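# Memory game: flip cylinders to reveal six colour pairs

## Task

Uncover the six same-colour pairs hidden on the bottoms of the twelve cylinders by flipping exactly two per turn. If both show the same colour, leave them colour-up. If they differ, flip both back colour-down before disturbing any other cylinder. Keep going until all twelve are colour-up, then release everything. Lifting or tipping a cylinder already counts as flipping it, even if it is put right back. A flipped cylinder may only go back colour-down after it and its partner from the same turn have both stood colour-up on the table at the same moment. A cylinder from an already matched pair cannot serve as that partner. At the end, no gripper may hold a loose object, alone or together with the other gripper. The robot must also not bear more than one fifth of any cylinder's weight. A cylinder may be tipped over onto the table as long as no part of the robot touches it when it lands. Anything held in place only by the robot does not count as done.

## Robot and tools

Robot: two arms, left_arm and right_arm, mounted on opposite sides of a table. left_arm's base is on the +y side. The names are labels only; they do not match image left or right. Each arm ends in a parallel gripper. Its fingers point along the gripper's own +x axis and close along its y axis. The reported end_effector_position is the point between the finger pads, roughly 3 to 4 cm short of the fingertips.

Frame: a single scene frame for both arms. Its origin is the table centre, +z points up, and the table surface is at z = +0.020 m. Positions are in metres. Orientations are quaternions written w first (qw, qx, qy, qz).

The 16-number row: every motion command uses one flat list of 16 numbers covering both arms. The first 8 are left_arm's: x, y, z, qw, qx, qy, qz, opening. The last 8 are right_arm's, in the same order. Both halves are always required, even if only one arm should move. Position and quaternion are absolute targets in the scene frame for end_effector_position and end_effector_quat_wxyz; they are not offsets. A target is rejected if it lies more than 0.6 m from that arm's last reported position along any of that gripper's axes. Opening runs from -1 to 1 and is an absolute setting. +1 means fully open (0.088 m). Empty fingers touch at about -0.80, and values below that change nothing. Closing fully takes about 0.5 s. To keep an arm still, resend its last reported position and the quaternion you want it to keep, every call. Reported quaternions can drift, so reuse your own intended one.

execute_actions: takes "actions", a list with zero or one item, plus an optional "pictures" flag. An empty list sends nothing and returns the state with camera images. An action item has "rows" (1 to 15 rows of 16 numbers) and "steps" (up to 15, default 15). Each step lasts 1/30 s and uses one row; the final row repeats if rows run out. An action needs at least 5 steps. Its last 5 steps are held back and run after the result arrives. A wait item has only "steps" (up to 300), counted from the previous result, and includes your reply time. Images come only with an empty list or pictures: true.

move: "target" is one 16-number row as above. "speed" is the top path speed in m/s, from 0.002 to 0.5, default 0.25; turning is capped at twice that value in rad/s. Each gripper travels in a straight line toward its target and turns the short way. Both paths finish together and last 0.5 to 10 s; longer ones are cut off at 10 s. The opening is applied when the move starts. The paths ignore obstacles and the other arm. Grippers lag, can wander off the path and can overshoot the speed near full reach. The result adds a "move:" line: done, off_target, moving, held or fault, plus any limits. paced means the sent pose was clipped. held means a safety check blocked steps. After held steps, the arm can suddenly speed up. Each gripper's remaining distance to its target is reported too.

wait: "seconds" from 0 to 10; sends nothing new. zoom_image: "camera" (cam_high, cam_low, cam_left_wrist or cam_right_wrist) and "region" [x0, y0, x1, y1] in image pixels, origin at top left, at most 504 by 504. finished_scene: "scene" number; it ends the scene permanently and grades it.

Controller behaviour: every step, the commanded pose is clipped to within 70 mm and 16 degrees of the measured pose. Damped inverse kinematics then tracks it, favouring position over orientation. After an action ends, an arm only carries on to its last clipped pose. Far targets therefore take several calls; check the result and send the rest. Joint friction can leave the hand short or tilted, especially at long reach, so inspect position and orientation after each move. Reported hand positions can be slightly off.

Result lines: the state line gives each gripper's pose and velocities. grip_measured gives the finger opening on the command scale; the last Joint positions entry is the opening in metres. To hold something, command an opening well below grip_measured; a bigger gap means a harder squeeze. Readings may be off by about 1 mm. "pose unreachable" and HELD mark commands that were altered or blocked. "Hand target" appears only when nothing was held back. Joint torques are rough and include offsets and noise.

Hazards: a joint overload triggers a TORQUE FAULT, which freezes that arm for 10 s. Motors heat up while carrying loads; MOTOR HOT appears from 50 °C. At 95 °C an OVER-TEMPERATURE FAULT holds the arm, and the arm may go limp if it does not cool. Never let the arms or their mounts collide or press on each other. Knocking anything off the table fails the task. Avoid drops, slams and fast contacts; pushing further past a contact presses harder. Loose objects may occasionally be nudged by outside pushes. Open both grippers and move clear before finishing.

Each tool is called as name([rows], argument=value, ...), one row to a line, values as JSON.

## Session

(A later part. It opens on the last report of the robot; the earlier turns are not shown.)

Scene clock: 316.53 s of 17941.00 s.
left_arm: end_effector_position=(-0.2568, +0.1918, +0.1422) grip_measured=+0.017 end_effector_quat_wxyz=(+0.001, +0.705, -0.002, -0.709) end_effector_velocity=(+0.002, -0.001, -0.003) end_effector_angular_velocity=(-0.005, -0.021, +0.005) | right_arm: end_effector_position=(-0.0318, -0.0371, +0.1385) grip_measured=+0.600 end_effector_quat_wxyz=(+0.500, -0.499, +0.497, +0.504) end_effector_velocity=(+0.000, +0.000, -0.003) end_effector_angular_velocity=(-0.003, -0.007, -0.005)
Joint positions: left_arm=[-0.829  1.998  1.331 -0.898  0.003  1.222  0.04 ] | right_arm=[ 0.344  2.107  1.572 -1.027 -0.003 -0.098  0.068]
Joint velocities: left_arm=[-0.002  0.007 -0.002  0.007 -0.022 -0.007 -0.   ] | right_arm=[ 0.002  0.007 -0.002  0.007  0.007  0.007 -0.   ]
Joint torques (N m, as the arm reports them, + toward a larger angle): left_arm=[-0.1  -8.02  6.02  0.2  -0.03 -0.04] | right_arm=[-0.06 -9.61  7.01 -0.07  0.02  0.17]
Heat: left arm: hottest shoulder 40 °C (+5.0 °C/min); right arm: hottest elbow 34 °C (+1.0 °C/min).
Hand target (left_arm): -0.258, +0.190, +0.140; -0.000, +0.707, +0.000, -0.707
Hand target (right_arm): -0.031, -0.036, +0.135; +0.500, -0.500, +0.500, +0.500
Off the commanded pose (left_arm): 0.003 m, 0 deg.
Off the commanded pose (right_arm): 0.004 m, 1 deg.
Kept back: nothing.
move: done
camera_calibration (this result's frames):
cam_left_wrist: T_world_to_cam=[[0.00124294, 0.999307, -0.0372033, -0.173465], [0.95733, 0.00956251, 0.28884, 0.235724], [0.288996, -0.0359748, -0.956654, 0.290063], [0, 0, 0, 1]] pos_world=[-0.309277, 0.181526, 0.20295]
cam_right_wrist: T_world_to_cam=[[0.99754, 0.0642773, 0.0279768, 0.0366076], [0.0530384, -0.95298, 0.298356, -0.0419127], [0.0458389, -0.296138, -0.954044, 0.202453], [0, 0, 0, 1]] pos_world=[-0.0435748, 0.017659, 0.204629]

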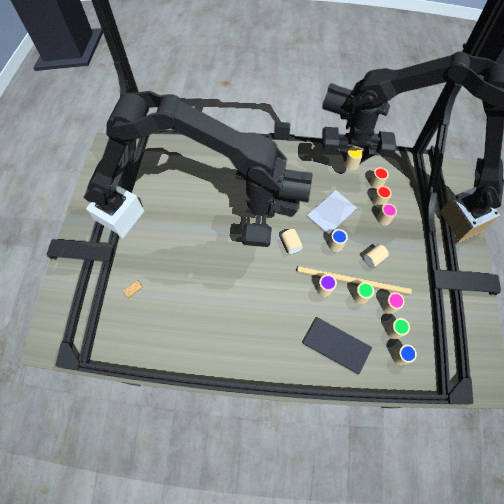

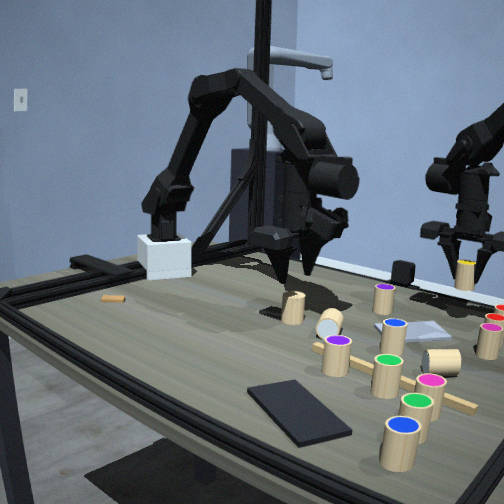

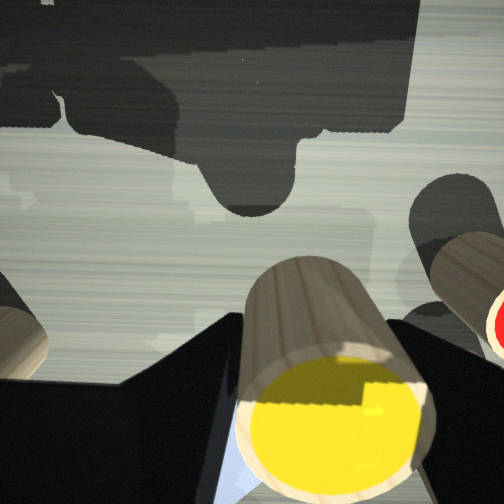

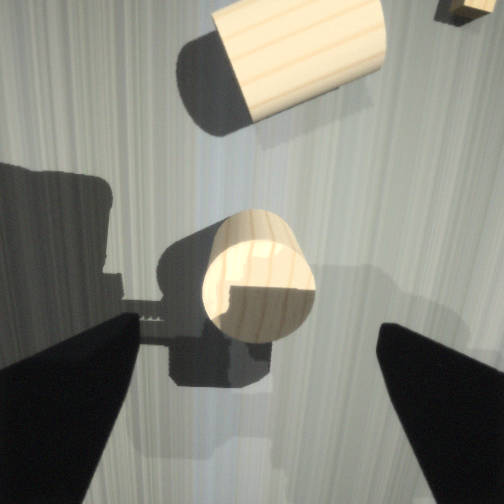

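move(target=[-0.258,0.19,0.064,0,0.707,0,-0.707,-0.3,-0.031,-0.036,0.064,0.5,-0.5,0.5,0.5,0.6], speed=0.15)

execute_actions([
  {"rows":[[-0.258,0.19,0.066,0,0.707,0,-0.707,0.45,-0.031,-0.036,0.064,0.5,-0.5,0.5,0.5,-0.3]],"steps":10},
])

execute_actions([
  {"rows":[[-0.258,0.19,0.15,0,0.707,0,-0.707,0.45,-0.031,-0.036,0.15,0.5,-0.5,0.5,0.5,-0.3]],"steps":15},
])

move(target=[-0.072,0.09,0.309,0.5,0.5,-0.5,-0.5,0.8,-0.07,-0.03,0.3,0.707,0,0,0.707,-0.3], speed=0.5)

move(target=[-0.072,0.011,0.307,0.5,0.5,-0.5,-0.5,0.8,-0.07,-0.03,0.3,0.707,0,0,0.707,-0.3])

execute_actions([
  {"rows":[[-0.072,0.011,0.307,0.5,0.5,-0.5,-0.5,-0.3,-0.07,-0.03,0.3,0.707,0,0,0.707,-0.3]],"steps":12},
])

execute_actions([
  {"rows":[[-0.072,0.011,0.307,0.5,0.5,-0.5,-0.5,-0.3,-0.07,-0.03,0.3,0.707,0,0,0.707,0.6]],"steps":8},
])

execute_actions([
  {"rows":[[-0.072,0.05,0.307,0.5,0.5,-0.5,-0.5,-0.3,-0.07,-0.07,0.3,0.707,0,0,0.707,0.6]],"steps":10},
])

move(target=[-0.062,0.27,0.15,0,0.707,0,-0.707,-0.3,-0.07,-0.2,0.25,0.707,0,0,0.707,0.6], speed=0.5)

Scene clock: 318.13 s of 17941.00 s.
left_arm: end_effector_position=(-0.2593, +0.1851, +0.0741) grip_measured=+0.016 end_effector_quat_wxyz=(+0.008, +0.703, -0.008, -0.711) end_effector_velocity=(+0.002, +0.004, -0.001) end_effector_angular_velocity=(+0.004, -0.024, +0.015) | right_arm: end_effector_position=(-0.0314, -0.0331, +0.0719) grip_measured=+0.600 end_effector_quat_wxyz=(+0.503, -0.496, +0.494, +0.506) end_effector_velocity=(+0.002, +0.000, -0.001) end_effector_angular_velocity=(+0.002, -0.008, +0.005)
Joint positions: left_arm=[-0.83   2.141  1.242 -0.647  0.003  1.221  0.04 ] | right_arm=[ 0.344  2.215  1.461 -0.798 -0.003 -0.098  0.068]
Joint velocities: left_arm=[-0.007 -0.002 -0.007 -0.007 -0.022 -0.022  0.   ] | right_arm=[-0.002  0.002 -0.002  0.007  0.007 -0.007 -0.   ]
Joint torques (N m, as the arm reports them, + toward a larger angle): left_arm=[ 0.03 -7.19  3.54  0.88 -0.08 -0.12] | right_arm=[-0.08 -9.76  4.2   0.33  0.02  0.17]
Heat: left arm: hottest shoulder 39 °C (+3.0 °C/min); right arm: hottest elbow 34 °C (+1.0 °C/min).
Hand target (left_arm): -0.258, +0.190, +0.064; +0.000, +0.707, -0.000, -0.707
Hand target (right_arm): -0.031, -0.037, +0.064; +0.500, -0.500, +0.500, +0.500
Off the commanded pose (left_arm): 0.011 m, 1 deg.
Off the commanded pose (right_arm): 0.008 m, 1 deg.
Kept back: nothing.
move: off_target (left_arm)
camera_calibration (this result's frames):
cam_left_wrist: T_world_to_cam=[[0.000195991, 0.998494, -0.0548691, -0.168172], [0.959054, 0.0153525, 0.282807, 0.257683], [0.283223, -0.0526779, -0.957606, 0.227067], [0, 0, 0, 1]] pos_world=[-0.31141, 0.175924, 0.135338]
cam_right_wrist: T_world_to_cam=[[0.997527, 0.0636069, 0.0298873, 0.037615], [0.0522922, -0.95589, 0.289031, -0.0176264], [0.0469534, -0.286754, -0.956853, 0.140666], [0, 0, 0, 1]] pos_world=[-0.043205, 0.0210951, 0.138567]

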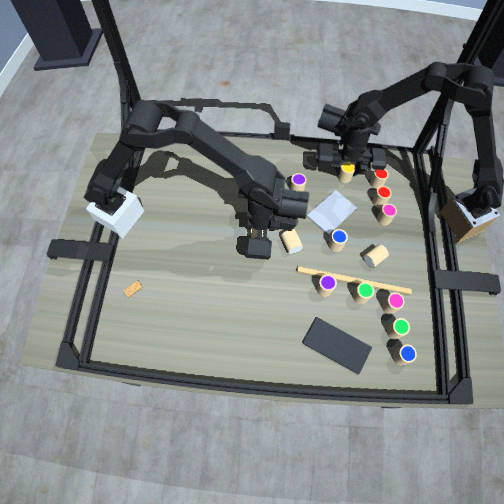

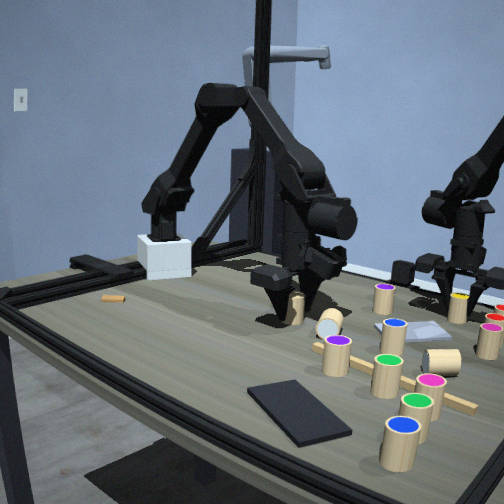

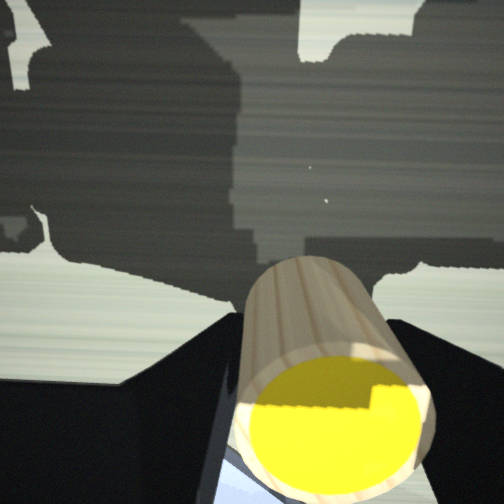

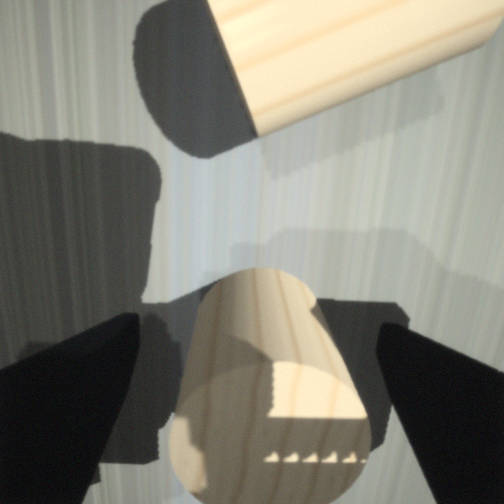

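Scene clock: 318.30 s of 17941.00 s.
left_arm: end_effector_position=(-0.2593, +0.1850, +0.0729) grip_measured=+0.276 end_effector_quat_wxyz=(+0.007, +0.703, -0.008, -0.711) end_effector_velocity=(+0.005, +0.014, -0.015) end_effector_angular_velocity=(+0.078, -0.021, +0.010) | right_arm: end_effector_position=(-0.0313, -0.0332, +0.0712) grip_measured=+0.013 end_effector_quat_wxyz=(+0.503, -0.497, +0.494, +0.506) end_effector_velocity=(+0.002, -0.004, -0.005) end_effector_angular_velocity=(-0.023, -0.005, -0.010)
Joint positions: left_arm=[-0.83   2.145  1.242 -0.644  0.003  1.221  0.053] | right_arm=[ 0.344  2.217  1.461 -0.797 -0.002 -0.098  0.04 ]
Joint velocities: left_arm=[ 0.002  0.042 -0.002 -0.037  0.007 -0.007  0.1  ] | right_arm=[-0.002  0.012 -0.002 -0.007  0.007  0.007 -0.175]
Joint torques (N m, as the arm reports them, + toward a larger angle): left_arm=[-0.19 -8.36  3.78  0.3  -0.04 -0.12] | right_arm=[-0.13 -9.71  4.64  0.28 -0.08  0.17]
Heat: left arm: hottest shoulder 39 °C (+3.0 °C/min); right arm: hottest elbow 34 °C (+1.0 °C/min).
Steps of this call (steps 1 to 5: the first 5 steps of this action). Readings (end_effector_position):
1: left_arm (-0.2593, +0.1851, +0.0741) | right_arm (-0.0314, -0.0331, +0.0716)
2: left_arm (-0.2593, +0.1850, +0.0741) | right_arm (-0.0313, -0.0330, +0.0716)
4: left_arm (-0.2594, +0.1848, +0.0733) | right_arm (-0.0314, -0.0331, +0.0713)
5: the state above

Scene clock: 318.80 s of 17941.00 s.
left_arm: end_effector_position=(-0.2580, +0.1883, +0.1440) grip_measured=+0.447 end_effector_quat_wxyz=(+0.003, +0.705, -0.003, -0.709) end_effector_velocity=(+0.009, +0.018, +0.041) end_effector_angular_velocity=(+0.100, -0.060, +0.005) | right_arm: end_effector_position=(-0.0312, -0.0335, +0.1448) grip_measured=+0.022 end_effector_quat_wxyz=(+0.502, -0.498, +0.495, +0.505) end_effector_velocity=(-0.001, -0.009, +0.055) end_effector_angular_velocity=(-0.065, +0.013, +0.005)
Joint positions: left_arm=[-0.83   2.005  1.349 -0.905  0.002  1.22   0.061] | right_arm=[ 0.344  2.11   1.603 -1.051 -0.001 -0.098  0.04 ]
Joint velocities: left_arm=[-0.002 -0.046  0.11  -0.271 -0.022 -0.007  0.001] | right_arm=[-0.002 -0.037  0.168 -0.271 -0.007 -0.007  0.   ]
Joint torques (N m, as the arm reports them, + toward a larger angle): left_arm=[ -0.25 -10.12   5.04   0.06  -0.02  -0.08] | right_arm=[ -0.08 -11.14   5.83  -0.19  -0.02   0.16]
Heat: left arm: hottest shoulder 40 °C (+4.0 °C/min); right arm: hottest shoulder 34 °C (+1.0 °C/min).
Off your previous action's commanded pose (left_arm): 0.008 m, 1 deg at its last step (step 5 of this call).
Off your previous action's commanded pose (right_arm): 0.007 m, 1 deg at its last step (step 5 of this call).
Steps of this call (steps 1 to 5: the last 5 steps of your previous action; steps 6 to 15: the first 10 steps of this action). Readings (end_effector_position):
6: left_arm (-0.2581, +0.1881, +0.0776) | right_arm (-0.0314, -0.0354, +0.0764)
7: left_arm (-0.2555, +0.1950, +0.0846) | right_arm (-0.0319, -0.0412, +0.0827)
9: left_arm (-0.2540, +0.1990, +0.1038) | right_arm (-0.0322, -0.0442, +0.1010)
13: left_arm (-0.2579, +0.1885, +0.1381) | right_arm (-0.0313, -0.0344, +0.1375)
15: the state above

Scene clock: 321.37 s of 17941.00 s.
left_arm: end_effector_position=(-0.0715, +0.0900, +0.3209) grip_measured=+0.800 end_effector_quat_wxyz=(+0.499, +0.497, -0.512, -0.491) end_effector_velocity=(+0.000, -0.000, -0.003) end_effector_angular_velocity=(+0.002, +0.008, -0.005) | right_arm: end_effector_position=(-0.0690, -0.0283, +0.3050) grip_measured=+0.022 end_effector_quat_wxyz=(+0.711, +0.000, -0.007, +0.703) end_effector_velocity=(-0.000, -0.001, -0.002) end_effector_angular_velocity=(-0.003, -0.007, +0.005)
Joint positions: left_arm=[-0.266  1.661  0.672  1.013  0.221  1.584  0.078] | right_arm=[ 0.447  1.475  0.532  0.955  0.022 -0.01   0.04 ]
Joint velocities: left_arm=[ 0.002  0.007 -0.002  0.007  0.007 -0.007 -0.   ] | right_arm=[-0.002  0.002 -0.007  0.007 -0.007 -0.007 -0.   ]
Joint torques (N m, as the arm reports them, + toward a larger angle): left_arm=[ 0.32 -5.38  4.37  1.81  0.17 -0.15] | right_arm=[ 0.26 -5.5   5.01  1.65  0.04  0.14]
Heat: left arm: hottest shoulder 39 °C (+3.0 °C/min); right arm: hottest shoulder 34 °C (+1.0 °C/min).
Hand target (left_arm): -0.071, +0.091, +0.311; +0.496, +0.500, -0.505, -0.499
Hand target (right_arm): -0.070, -0.029, +0.299; +0.711, -0.002, -0.002, +0.703
Off your previous action's commanded pose (left_arm): 0.006 m, 1 deg at its last step (step 5 of this call).
Off your previous action's commanded pose (right_arm): 0.004 m, 0 deg at its last step (step 5 of this call).
Off the commanded pose (left_arm): 0.012 m, 2 deg.
Off the commanded pose (right_arm): 0.005 m, 1 deg.
Kept back: nothing.
move: off_target (left_arm)
camera_calibration (this result's frames):
cam_left_wrist: T_world_to_cam=[[0.018457, -0.0570447, -0.998201, 0.339382], [0.958189, 0.286132, 0.00136547, 0.0751151], [0.285539, -0.956491, 0.0599408, 0.160211], [0, 0, 0, 1]] pos_world=[-0.123985, 0.151107, 0.329066]
cam_right_wrist: T_world_to_cam=[[0.996823, -0.0413603, 0.0680674, 0.0531693], [0.0527783, -0.297033, -0.953408, 0.31917], [0.0596514, 0.953971, -0.293906, 0.200623], [0, 0, 0, 1]] pos_world=[-0.0818131, -0.0943854, 0.359645]

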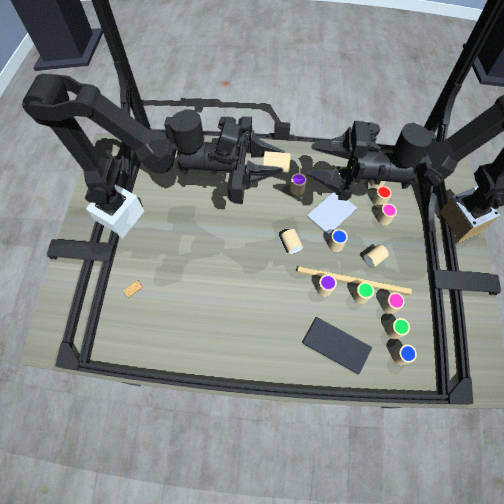

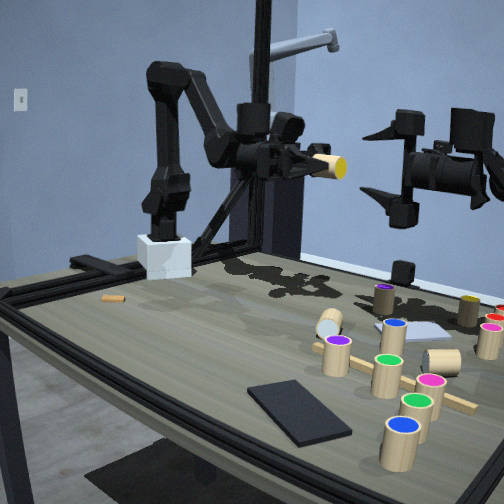

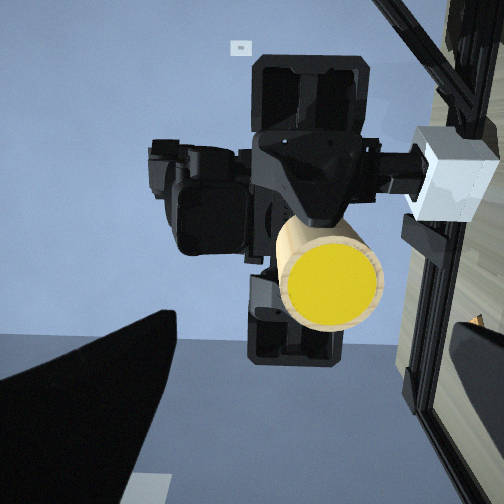

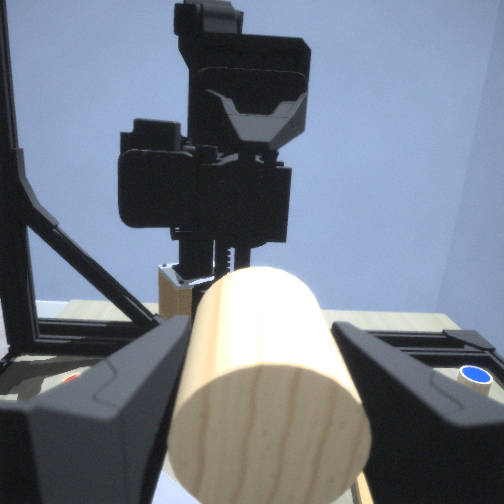

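Scene clock: 322.37 s of 17941.00 s.
left_arm: end_effector_position=(-0.0717, +0.0147, +0.3101) grip_measured=+0.800 end_effector_quat_wxyz=(+0.501, +0.499, -0.503, -0.498) end_effector_velocity=(+0.000, -0.002, -0.005) end_effector_angular_velocity=(+0.022, +0.011, +0.005) | right_arm: end_effector_position=(-0.0705, -0.0288, +0.3039) grip_measured=+0.022 end_effector_quat_wxyz=(+0.707, +0.001, -0.005, +0.707) end_effector_velocity=(-0.000, -0.001, -0.002) end_effector_angular_velocity=(-0.007, -0.007, +0.005)
Joint positions: left_arm=[-0.313  1.92   0.973  0.953  0.167  1.573  0.078] | right_arm=[ 0.447  1.475  0.529  0.955  0.011 -0.005  0.04 ]
Joint velocities: left_arm=[-0.002  0.007  0.007 -0.022 -0.007 -0.007  0.   ] | right_arm=[-0.002 -0.002 -0.002 -0.007 -0.007 -0.007  0.   ]
Joint torques (N m, as the arm reports them, + toward a larger angle): left_arm=[-0.23 -8.18  6.74  1.52 -0.06 -0.12] | right_arm=[-0.26 -6.39  5.03  1.54 -0.13  0.19]
Heat: left arm: hottest shoulder 39 °C (+3.0 °C/min); right arm: hottest shoulder 34 °C (+1.0 °C/min).
Hand target (left_arm): -0.072, +0.011, +0.307; +0.500, +0.500, -0.500, -0.500
Hand target (right_arm): -0.070, -0.030, +0.300; +0.707, +0.000, -0.000, +0.707
Off the commanded pose (left_arm): 0.005 m, 0 deg.
Off the commanded pose (right_arm): 0.004 m, 1 deg.
Kept back: nothing.
move: done
camera_calibration (this result's frames):
cam_left_wrist: T_world_to_cam=[[0.00396314, -0.0394927, -0.999212, 0.323319], [0.955978, 0.293333, -0.00780199, 0.0994356], [0.29341, -0.955194, 0.0389167, 0.0959182], [0, 0, 0, 1]] pos_world=[-0.124483, 0.0752215, 0.320107]
cam_right_wrist: T_world_to_cam=[[0.997514, -0.0308683, 0.0633464, 0.0565532], [0.0512584, -0.299012, -0.952872, 0.317667], [0.0483549, 0.95375, -0.296687, 0.200875], [0, 0, 0, 1]] pos_world=[-0.082409, -0.094853, 0.35871]

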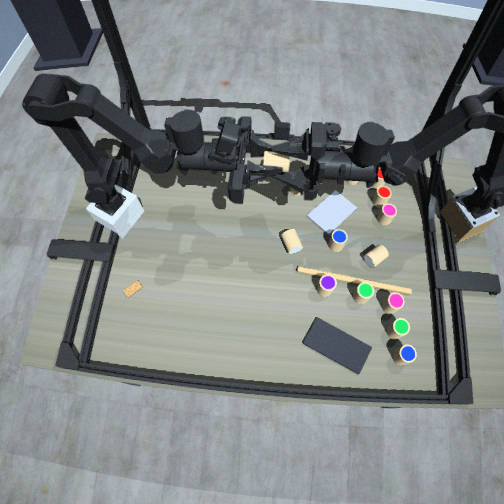

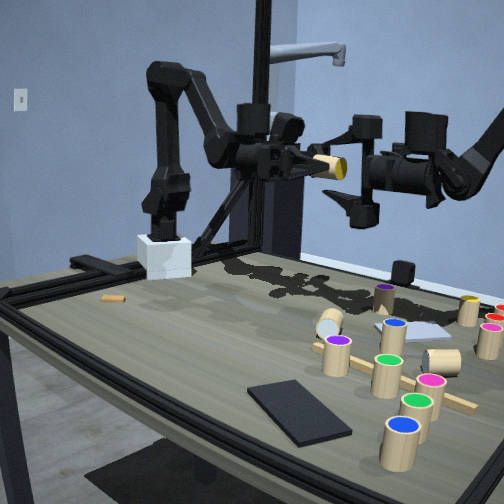

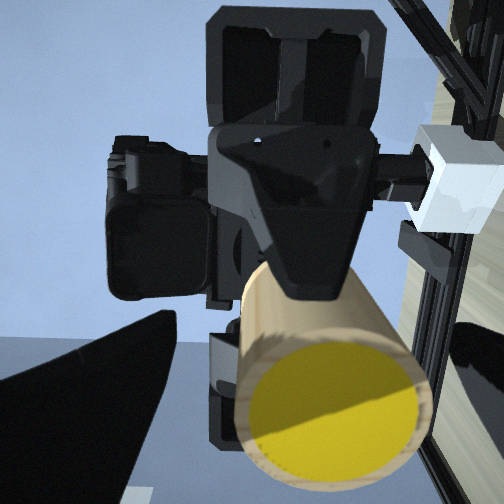

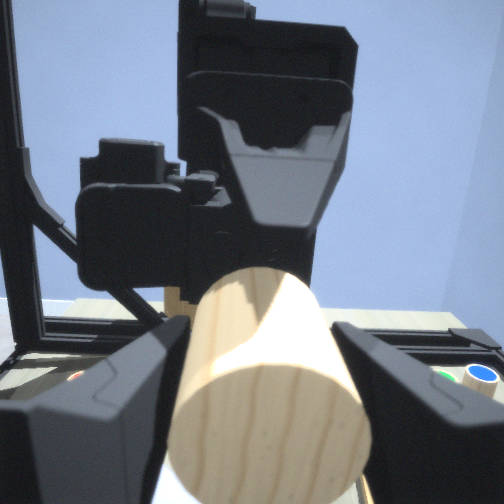

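Scene clock: 322.60 s of 17941.00 s.
left_arm: end_effector_position=(-0.0716, +0.0143, +0.3104) grip_measured=+0.015 end_effector_quat_wxyz=(+0.501, +0.499, -0.503, -0.498) end_effector_velocity=(+0.000, -0.003, -0.006) end_effector_angular_velocity=(+0.046, +0.015, +0.005) | right_arm: end_effector_position=(-0.0705, -0.0288, +0.3038) grip_measured=+0.022 end_effector_quat_wxyz=(+0.707, +0.001, -0.005, +0.707) end_effector_velocity=(-0.002, -0.003, +0.008) end_effector_angular_velocity=(+0.051, +0.008, +0.010)
Joint positions: left_arm=[-0.313  1.92   0.975  0.952  0.167  1.573  0.04 ] | right_arm=[ 0.447  1.475  0.528  0.955  0.011 -0.005  0.04 ]
Joint velocities: left_arm=[-0.002 -0.002  0.017 -0.066 -0.007 -0.007  0.043] | right_arm=[ 0.002 -0.002 -0.017  0.066 -0.007  0.007 -0.   ]
Joint torques (N m, as the arm reports them, + toward a larger angle): left_arm=[-0.09 -8.18  6.9   1.59 -0.11 -0.07] | right_arm=[-0.25 -6.36  5.17  1.43 -0.13  0.18]
Heat: left arm: hottest shoulder 39 °C (+3.0 °C/min); right arm: hottest shoulder 34 °C (+1.0 °C/min).
Steps of this call (steps 1 to 7: the first 7 steps of this action). Readings (end_effector_position):
1: left_arm (-0.0717, +0.0146, +0.3102) | right_arm (-0.0705, -0.0288, +0.3039)
2: left_arm (-0.0717, +0.0146, +0.3104) | right_arm (-0.0705, -0.0288, +0.3039)
4: left_arm (-0.0717, +0.0145, +0.3103) | right_arm (-0.0705, -0.0288, +0.3039)
7: the state above

Scene clock: 322.87 s of 17941.00 s.
left_arm: end_effector_position=(-0.0716, +0.0142, +0.3105) grip_measured=+0.020 end_effector_quat_wxyz=(+0.501, +0.499, -0.502, -0.498) end_effector_velocity=(-0.000, -0.001, -0.002) end_effector_angular_velocity=(+0.007, +0.009, +0.005) | right_arm: end_effector_position=(-0.0706, -0.0289, +0.3038) grip_measured=+0.077 end_effector_quat_wxyz=(+0.707, +0.001, -0.005, +0.707) end_effector_velocity=(+0.002, -0.001, -0.002) end_effector_angular_velocity=(-0.007, -0.007, -0.000)
Joint positions: left_arm=[-0.313  1.92   0.976  0.951  0.167  1.573  0.04 ] | right_arm=[ 0.447  1.475  0.528  0.956  0.011 -0.005  0.043]
Joint velocities: left_arm=[-0.002  0.002  0.002 -0.007 -0.007 -0.007 -0.   ] | right_arm=[-0.007 -0.002 -0.002 -0.007 -0.007 -0.007  0.113]
Joint torques (N m, as the arm reports them, + toward a larger angle): left_arm=[-0.18 -7.99  6.74  1.55 -0.13 -0.12] | right_arm=[-0.26 -6.33  5.15  1.45 -0.11  0.18]
Heat: left arm: hottest shoulder 39 °C (+3.0 °C/min); right arm: hottest shoulder 34 °C (+1.0 °C/min).
Off your previous action's commanded pose (left_arm): 0.005 m, 0 deg at its last step (step 5 of this call).
Off your previous action's commanded pose (right_arm): 0.004 m, 1 deg at its last step (step 5 of this call).
Steps of this call (steps 1 to 5: the last 5 steps of your previous action; steps 6 to 8: the first 3 steps of this action). Readings (end_effector_position):
6: left_arm (-0.0716, +0.0142, +0.3105) | right_arm (-0.0705, -0.0289, +0.3038)
7: left_arm (-0.0716, +0.0142, +0.3105) | right_arm (-0.0705, -0.0289, +0.3038)
8: the state above

Scene clock: 323.20 s of 17941.00 s.
left_arm: end_effector_position=(-0.0725, +0.0357, +0.3033) grip_measured=+0.020 end_effector_quat_wxyz=(+0.498, +0.502, -0.498, -0.502) end_effector_velocity=(+0.003, +0.098, -0.033) end_effector_angular_velocity=(+0.094, +0.024, +0.015) | right_arm: end_effector_position=(-0.0703, -0.0555, +0.3013) grip_measured=+0.577 end_effector_quat_wxyz=(+0.707, +0.000, -0.004, +0.707) end_effector_velocity=(+0.001, -0.105, +0.011) end_effector_angular_velocity=(+0.027, -0.007, +0.005)
Joint positions: left_arm=[-0.305  1.866  0.876  0.981  0.174  1.573  0.04 ] | right_arm=[ 0.447  1.365  0.431  0.94   0.011 -0.005  0.067]
Joint velocities: left_arm=[ 0.051 -0.261 -0.437  0.081  0.037 -0.007 -0.   ] | right_arm=[-0.002 -0.51  -0.344 -0.139 -0.007 -0.007  0.009]
Joint torques (N m, as the arm reports them, + toward a larger angle): left_arm=[ -0.19 -11.03   4.76   1.95   0.19  -0.11] | right_arm=[-0.12 -6.31  5.34  1.17 -0.08  0.18]
Heat: left arm: hottest shoulder 39 °C (+3.0 °C/min); right arm: hottest shoulder 34 °C (+1.0 °C/min).
Off your previous action's commanded pose (left_arm): 0.004 m, 0 deg at its last step (step 5 of this call).
Off your previous action's commanded pose (right_arm): 0.004 m, 1 deg at its last step (step 5 of this call).
Steps of this call (steps 1 to 5: the last 5 steps of your previous action; steps 6 to 10: the first 5 steps of this action). Readings (end_effector_position):
6: left_arm (-0.0718, +0.0169, +0.3086) | right_arm (-0.0705, -0.0330, +0.3037)
7: left_arm (-0.0721, +0.0221, +0.3073) | right_arm (-0.0705, -0.0396, +0.3022)
9: left_arm (-0.0726, +0.0322, +0.3043) | right_arm (-0.0703, -0.0517, +0.3011)
10: the state above

Scene clock: 326.30 s of 17941.00 s.
left_arm: end_effector_position=(-0.0631, +0.2701, +0.1484) grip_measured=+0.018 end_effector_quat_wxyz=(+0.005, +0.705, +0.002, -0.710) end_effector_velocity=(-0.000, +0.002, +0.000) end_effector_angular_velocity=(+0.009, -0.005, -0.010) | right_arm: end_effector_position=(-0.0697, -0.1979, +0.2566) grip_measured=+0.600 end_effector_quat_wxyz=(+0.707, -0.019, +0.015, +0.707) end_effector_velocity=(-0.000, -0.004, -0.004) end_effector_angular_velocity=(-0.017, -0.022, +0.006)
Joint positions: left_arm=[-0.213  1.673  0.935 -0.831  0.008  1.829  0.04 ] | right_arm=[ 0.456  0.271  0.005  0.218  0.019 -0.005  0.068]
Joint velocities: left_arm=[-0.002 -0.002 -0.002 -0.007 -0.007  0.007 -0.   ] | right_arm=[-0.002 -0.066 -0.002 -0.081 -0.007 -0.022 -0.   ]
Joint torques (N m, as the arm reports them, + toward a larger angle): left_arm=[ 0.27 -5.56  6.05  0.13 -0.09  0.13] | right_arm=[ 0.31 -0.87  6.07  1.2   0.04  0.2 ]
Heat: left arm: hottest shoulder 39 °C (+3.0 °C/min); right arm: hottest elbow 34 °C (+0.0 °C/min).
Hand target (left_arm): -0.061, +0.268, +0.148; +0.004, +0.705, +0.002, -0.709
Hand target (right_arm): -0.070, -0.199, +0.251; +0.707, -0.021, +0.021, +0.707
Off your previous action's commanded pose (left_arm): 0.007 m, 0 deg at its last step (step 5 of this call).
Off your previous action's commanded pose (right_arm): 0.006 m, 1 deg at its last step (step 5 of this call).
Off the commanded pose (left_arm): 0.002 m, 1 deg.
Off the commanded pose (right_arm): 0.007 m, 3 deg.
joint sent to its limit (right arm) — the command would take joint 3 (elbow) past its lower limit, so that joint was sent only as far as its limit.
Kept back: nothing.
move: off_target (right_arm)
camera_calibration (this result's frames):
cam_left_wrist: T_world_to_cam=[[-0.00874463, 0.999268, -0.0372362, -0.252364], [0.9578, 0.019069, 0.286803, 0.0455494], [0.287303, -0.0331569, -0.957266, 0.242096], [0, 0, 0, 1]] pos_world=[-0.115389, 0.259338, 0.20929]
cam_right_wrist: T_world_to_cam=[[0.997529, -0.0261139, 0.0652158, 0.0539266], [0.0518722, -0.352237, -0.934472, 0.206789], [0.0473741, 0.935546, -0.350013, 0.358129], [0, 0, 0, 1]] pos_world=[-0.081486, -0.260799, 0.315072]

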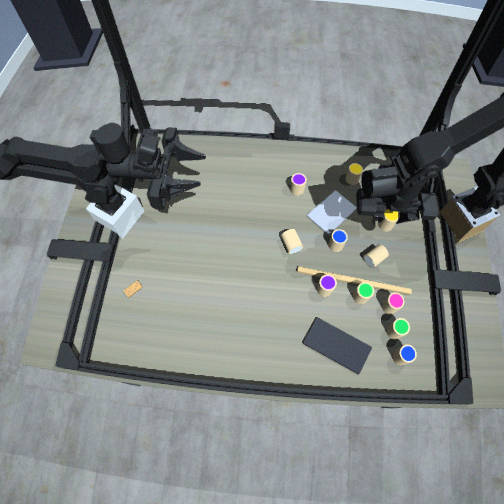

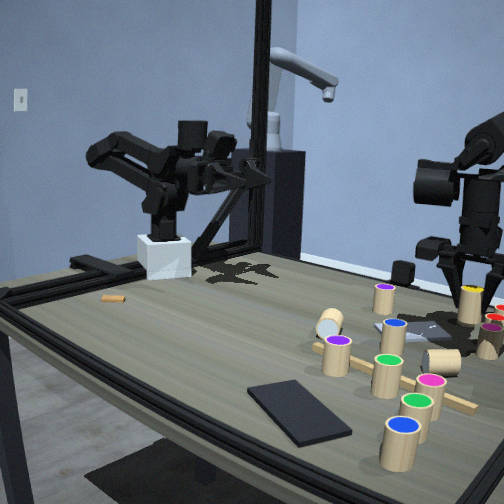

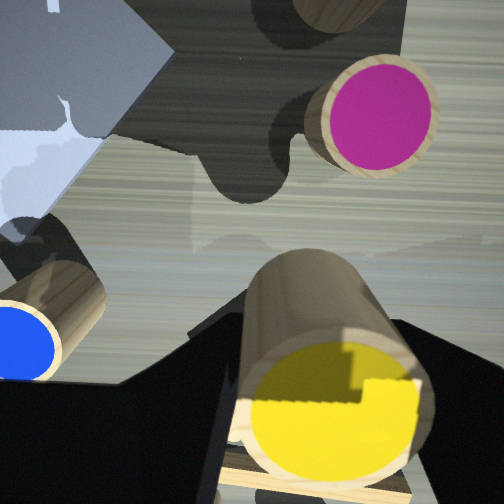

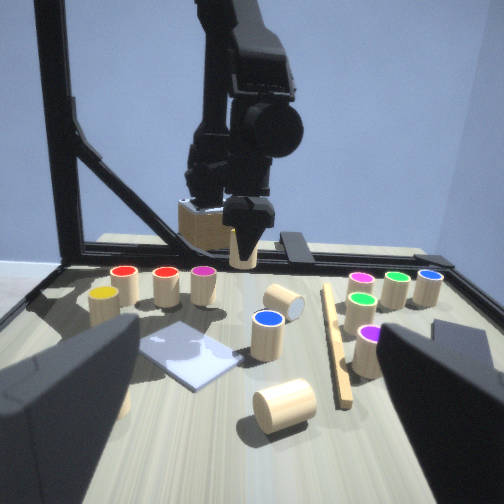

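move(target=[-0.07,0.288,0.066,0,0.707,0,-0.707,-0.3,-0.07,-0.198,0.256,0.707,0,0,0.707,0.6], speed=0.15)

execute_actions([
  {"rows":[[-0.07,0.288,0.068,0,0.707,0,-0.707,0.4,-0.07,-0.198,0.256,0.707,0,0,0.707,0.6]],"steps":10},
])

move(target=[-0.07,0.288,0.16,0,0.707,0,-0.707,0.4,-0.07,-0.198,0.256,0.707,0,0,0.707,0.6])

Scene clock: 327.63 s of 17941.00 s.
left_arm: end_effector_position=(-0.0685, +0.2839, +0.0721) grip_measured=+0.018 end_effector_quat_wxyz=(+0.006, +0.708, -0.006, -0.706) end_effector_velocity=(-0.001, +0.005, -0.002) end_effector_angular_velocity=(+0.018, -0.003, +0.005) | right_arm: end_effector_position=(-0.0697, -0.1981, +0.2623) grip_measured=+0.600 end_effector_quat_wxyz=(+0.707, -0.009, +0.006, +0.707) end_effector_velocity=(-0.001, +0.000, -0.006) end_effector_angular_velocity=(-0.027, +0.007, +0.005)
Joint positions: left_arm=[-0.222  1.819  0.726 -0.461  0.002  1.828  0.04 ] | right_arm=[ 0.458  0.265  0.005  0.238  0.023 -0.005  0.068]
Joint velocities: left_arm=[-0.002  0.002 -0.007 -0.007 -0.007 -0.007 -0.   ] | right_arm=[-0.002  0.002 -0.002 -0.022 -0.007  0.007 -0.   ]
Joint torques (N m, as the arm reports them, + toward a larger angle): left_arm=[-0.24 -4.17  2.85  1.05 -0.03 -0.14] | right_arm=[ 0.29 -0.05  6.08  1.56  0.04  0.18]
Heat: left arm: hottest shoulder 39 °C (+3.0 °C/min); right arm: hottest elbow 34 °C (+1.0 °C/min).
Hand target (left_arm): -0.070, +0.288, +0.066; -0.000, +0.707, +0.000, -0.707
Hand target (right_arm): -0.070, -0.198, +0.257; +0.707, -0.012, +0.012, +0.707
Off the commanded pose (left_arm): 0.008 m, 1 deg.
Off the commanded pose (right_arm): 0.006 m, 1 deg.
joint sent to its limit (right arm) — the command would take joint 3 (elbow) past its lower limit, so that joint was sent only as far as its limit.
Kept back: nothing.
move: done
camera_calibration (this result's frames):
cam_left_wrist: T_world_to_cam=[[0.000752302, 0.99876, -0.0497809, -0.267319], [0.95525, 0.0140074, 0.295469, 0.0729658], [0.295799, -0.0477754, -0.954055, 0.175557], [0, 0, 0, 1]] pos_world=[-0.121429, 0.274353, 0.132625]
cam_right_wrist: T_world_to_cam=[[0.997526, -0.0289549, 0.064058, 0.0533075], [0.0510761, -0.327583, -0.943441, 0.219252], [0.0483016, 0.944379, -0.325294, 0.355646], [0, 0, 0, 1]] pos_world=[-0.0815524, -0.262498, 0.319126]

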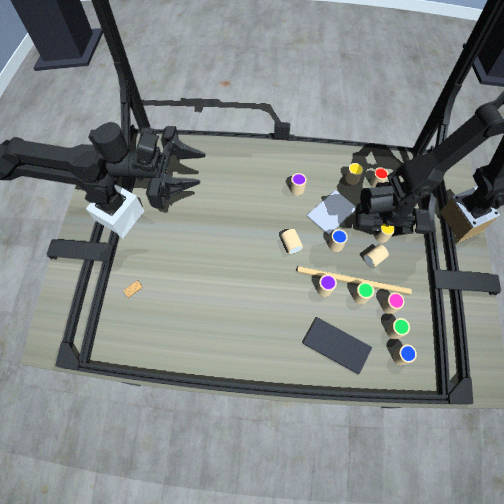

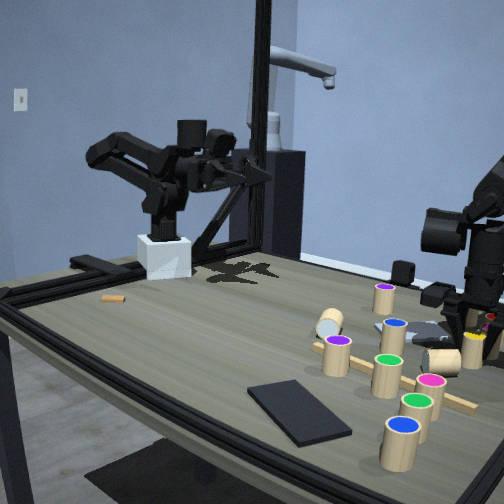

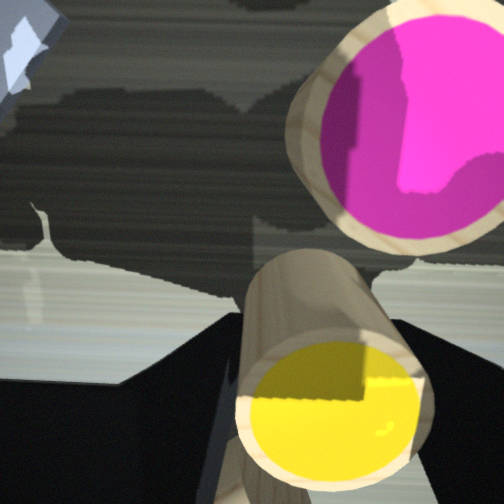

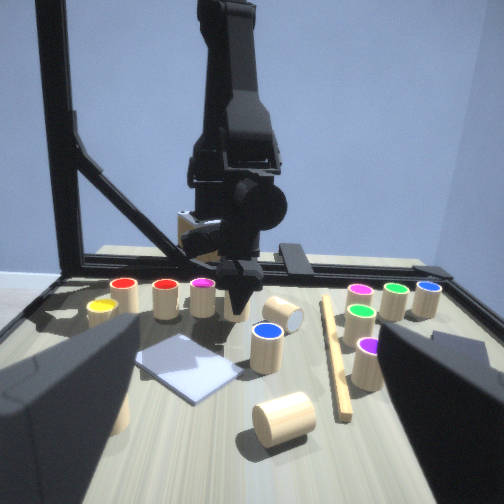

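Scene clock: 327.80 s of 17941.00 s.
left_arm: end_effector_position=(-0.0684, +0.2830, +0.0717) grip_measured=+0.237 end_effector_quat_wxyz=(+0.007, +0.708, -0.007, -0.706) end_effector_velocity=(-0.002, +0.004, -0.001) end_effector_angular_velocity=(+0.014, -0.004, +0.000) | right_arm: end_effector_position=(-0.0697, -0.1981, +0.2623) grip_measured=+0.600 end_effector_quat_wxyz=(+0.707, -0.009, +0.006, +0.707) end_effector_velocity=(-0.002, -0.000, -0.005) end_effector_angular_velocity=(-0.022, -0.008, +0.010)
Joint positions: left_arm=[-0.222  1.821  0.726 -0.455  0.003  1.828  0.051] | right_arm=[ 0.458  0.265  0.005  0.238  0.023 -0.005  0.068]
Joint velocities: left_arm=[-0.007 -0.002 -0.007 -0.007 -0.007 -0.007  0.064] | right_arm=[ 0.002 -0.002 -0.002 -0.022 -0.007 -0.007 -0.   ]
Joint torques (N m, as the arm reports them, + toward a larger angle): left_arm=[-0.21 -5.24  3.14  0.37 -0.04 -0.13] | right_arm=[ 0.27 -0.12  6.09  1.5   0.02  0.19]
Heat: left arm: hottest shoulder 39 °C (+3.0 °C/min); right arm: hottest elbow 34 °C (+1.0 °C/min).
joint sent to its limit (right arm) — the command would take joint 3 (elbow) past its lower limit, so that joint was sent only as far as its limit.
Steps of this call (steps 1 to 5: the first 5 steps of this action). Readings (end_effector_position):
1: left_arm (-0.0685, +0.2839, +0.0721) | right_arm (-0.0697, -0.1981, +0.2623)
2: left_arm (-0.0685, +0.2837, +0.0721) | right_arm (-0.0697, -0.1981, +0.2623)
4: left_arm (-0.0684, +0.2830, +0.0717) | right_arm (-0.0697, -0.1981, +0.2623)
5: the state above

Scene clock: 329.30 s of 17941.00 s.
left_arm: end_effector_position=(-0.0705, +0.2915, +0.1556) grip_measured=+0.400 end_effector_quat_wxyz=(-0.005, +0.705, +0.005, -0.709) end_effector_velocity=(+0.001, +0.005, +0.005) end_effector_angular_velocity=(+0.022, -0.017, +0.005) | right_arm: end_effector_position=(-0.0697, -0.1981, +0.2632) grip_measured=+0.600 end_effector_quat_wxyz=(+0.707, -0.008, +0.004, +0.707) end_effector_velocity=(-0.001, -0.000, -0.002) end_effector_angular_velocity=(-0.007, -0.007, +0.005)
Joint positions: left_arm=[-0.222  1.591  0.879 -0.875  0.002  1.828  0.059] | right_arm=[ 0.458  0.265  0.004  0.243  0.023 -0.005  0.068]
Joint velocities: left_arm=[-0.002 -0.012  0.007 -0.037 -0.022 -0.007 -0.   ] | right_arm=[-0.002 -0.002 -0.002 -0.007 -0.007 -0.007 -0.   ]
Joint torques (N m, as the arm reports them, + toward a larger angle): left_arm=[-0.19 -7.31  5.97  0.15 -0.02 -0.11] | right_arm=[ 0.27 -0.1   6.13  1.19  0.02  0.19]
Heat: left arm: hottest shoulder 39 °C (+2.0 °C/min); right arm: hottest elbow 34 °C (+1.0 °C/min).
Hand target (left_arm): -0.070, +0.288, +0.160; +0.000, +0.707, +0.000, -0.707
Hand target (right_arm): -0.070, -0.198, +0.257; +0.707, -0.012, +0.012, +0.707
Off your previous action's commanded pose (left_arm): 0.006 m, 1 deg at its last step (step 5 of this call).
Off your previous action's commanded pose (right_arm): 0.006 m, 1 deg at its last step (step 5 of this call).
Off the commanded pose (left_arm): 0.006 m, 1 deg.
Off the commanded pose (right_arm): 0.007 m, 1 deg.
joint sent to its limit (right arm) — the command would take joint 3 (elbow) past its lower limit, so that joint was sent only as far as its limit.
Kept back: nothing.
move: done
camera_calibration (this result's frames):
cam_left_wrist: T_world_to_cam=[[0.0000879835, 0.999837, -0.0180744, -0.276045], [0.957679, 0.00511824, 0.287792, 0.0540687], [0.287838, -0.0173348, -0.957522, 0.247228], [0, 0, 0, 1]] pos_world=[-0.122918, 0.280009, 0.216176]
cam_right_wrist: T_world_to_cam=[[0.997533, -0.0292476, 0.0638234, 0.0532548], [0.0509802, -0.323262, -0.944935, 0.221351], [0.0482687, 0.945858, -0.320973, 0.355076], [0, 0, 0, 1]] pos_world=[-0.0815471, -0.26274, 0.319734]

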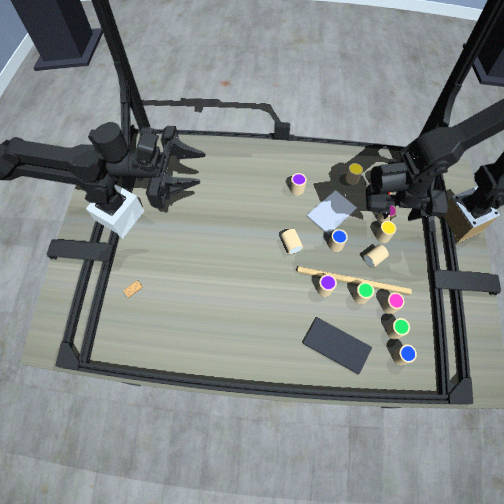

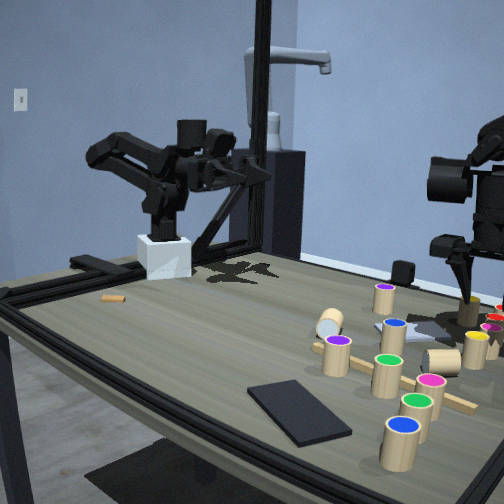

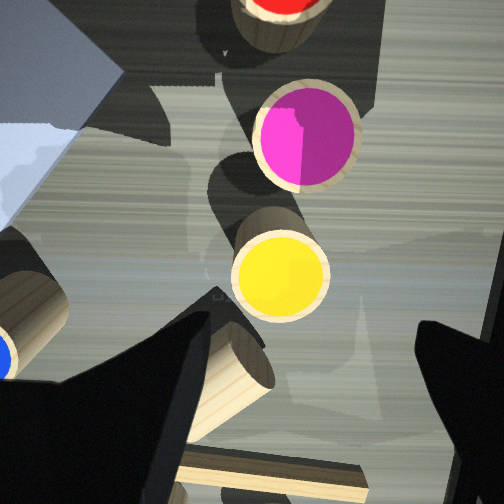

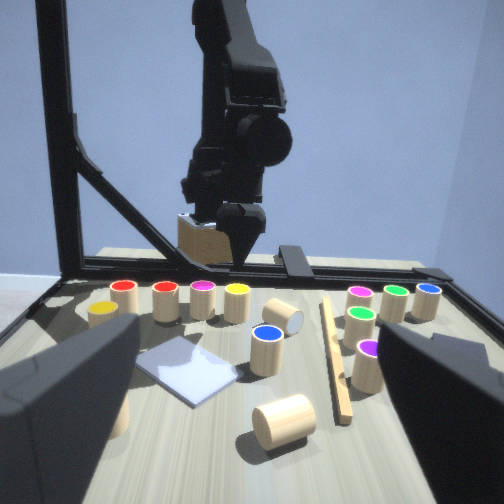

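finished_scene(scene=1)

The scene is finished: the task was done.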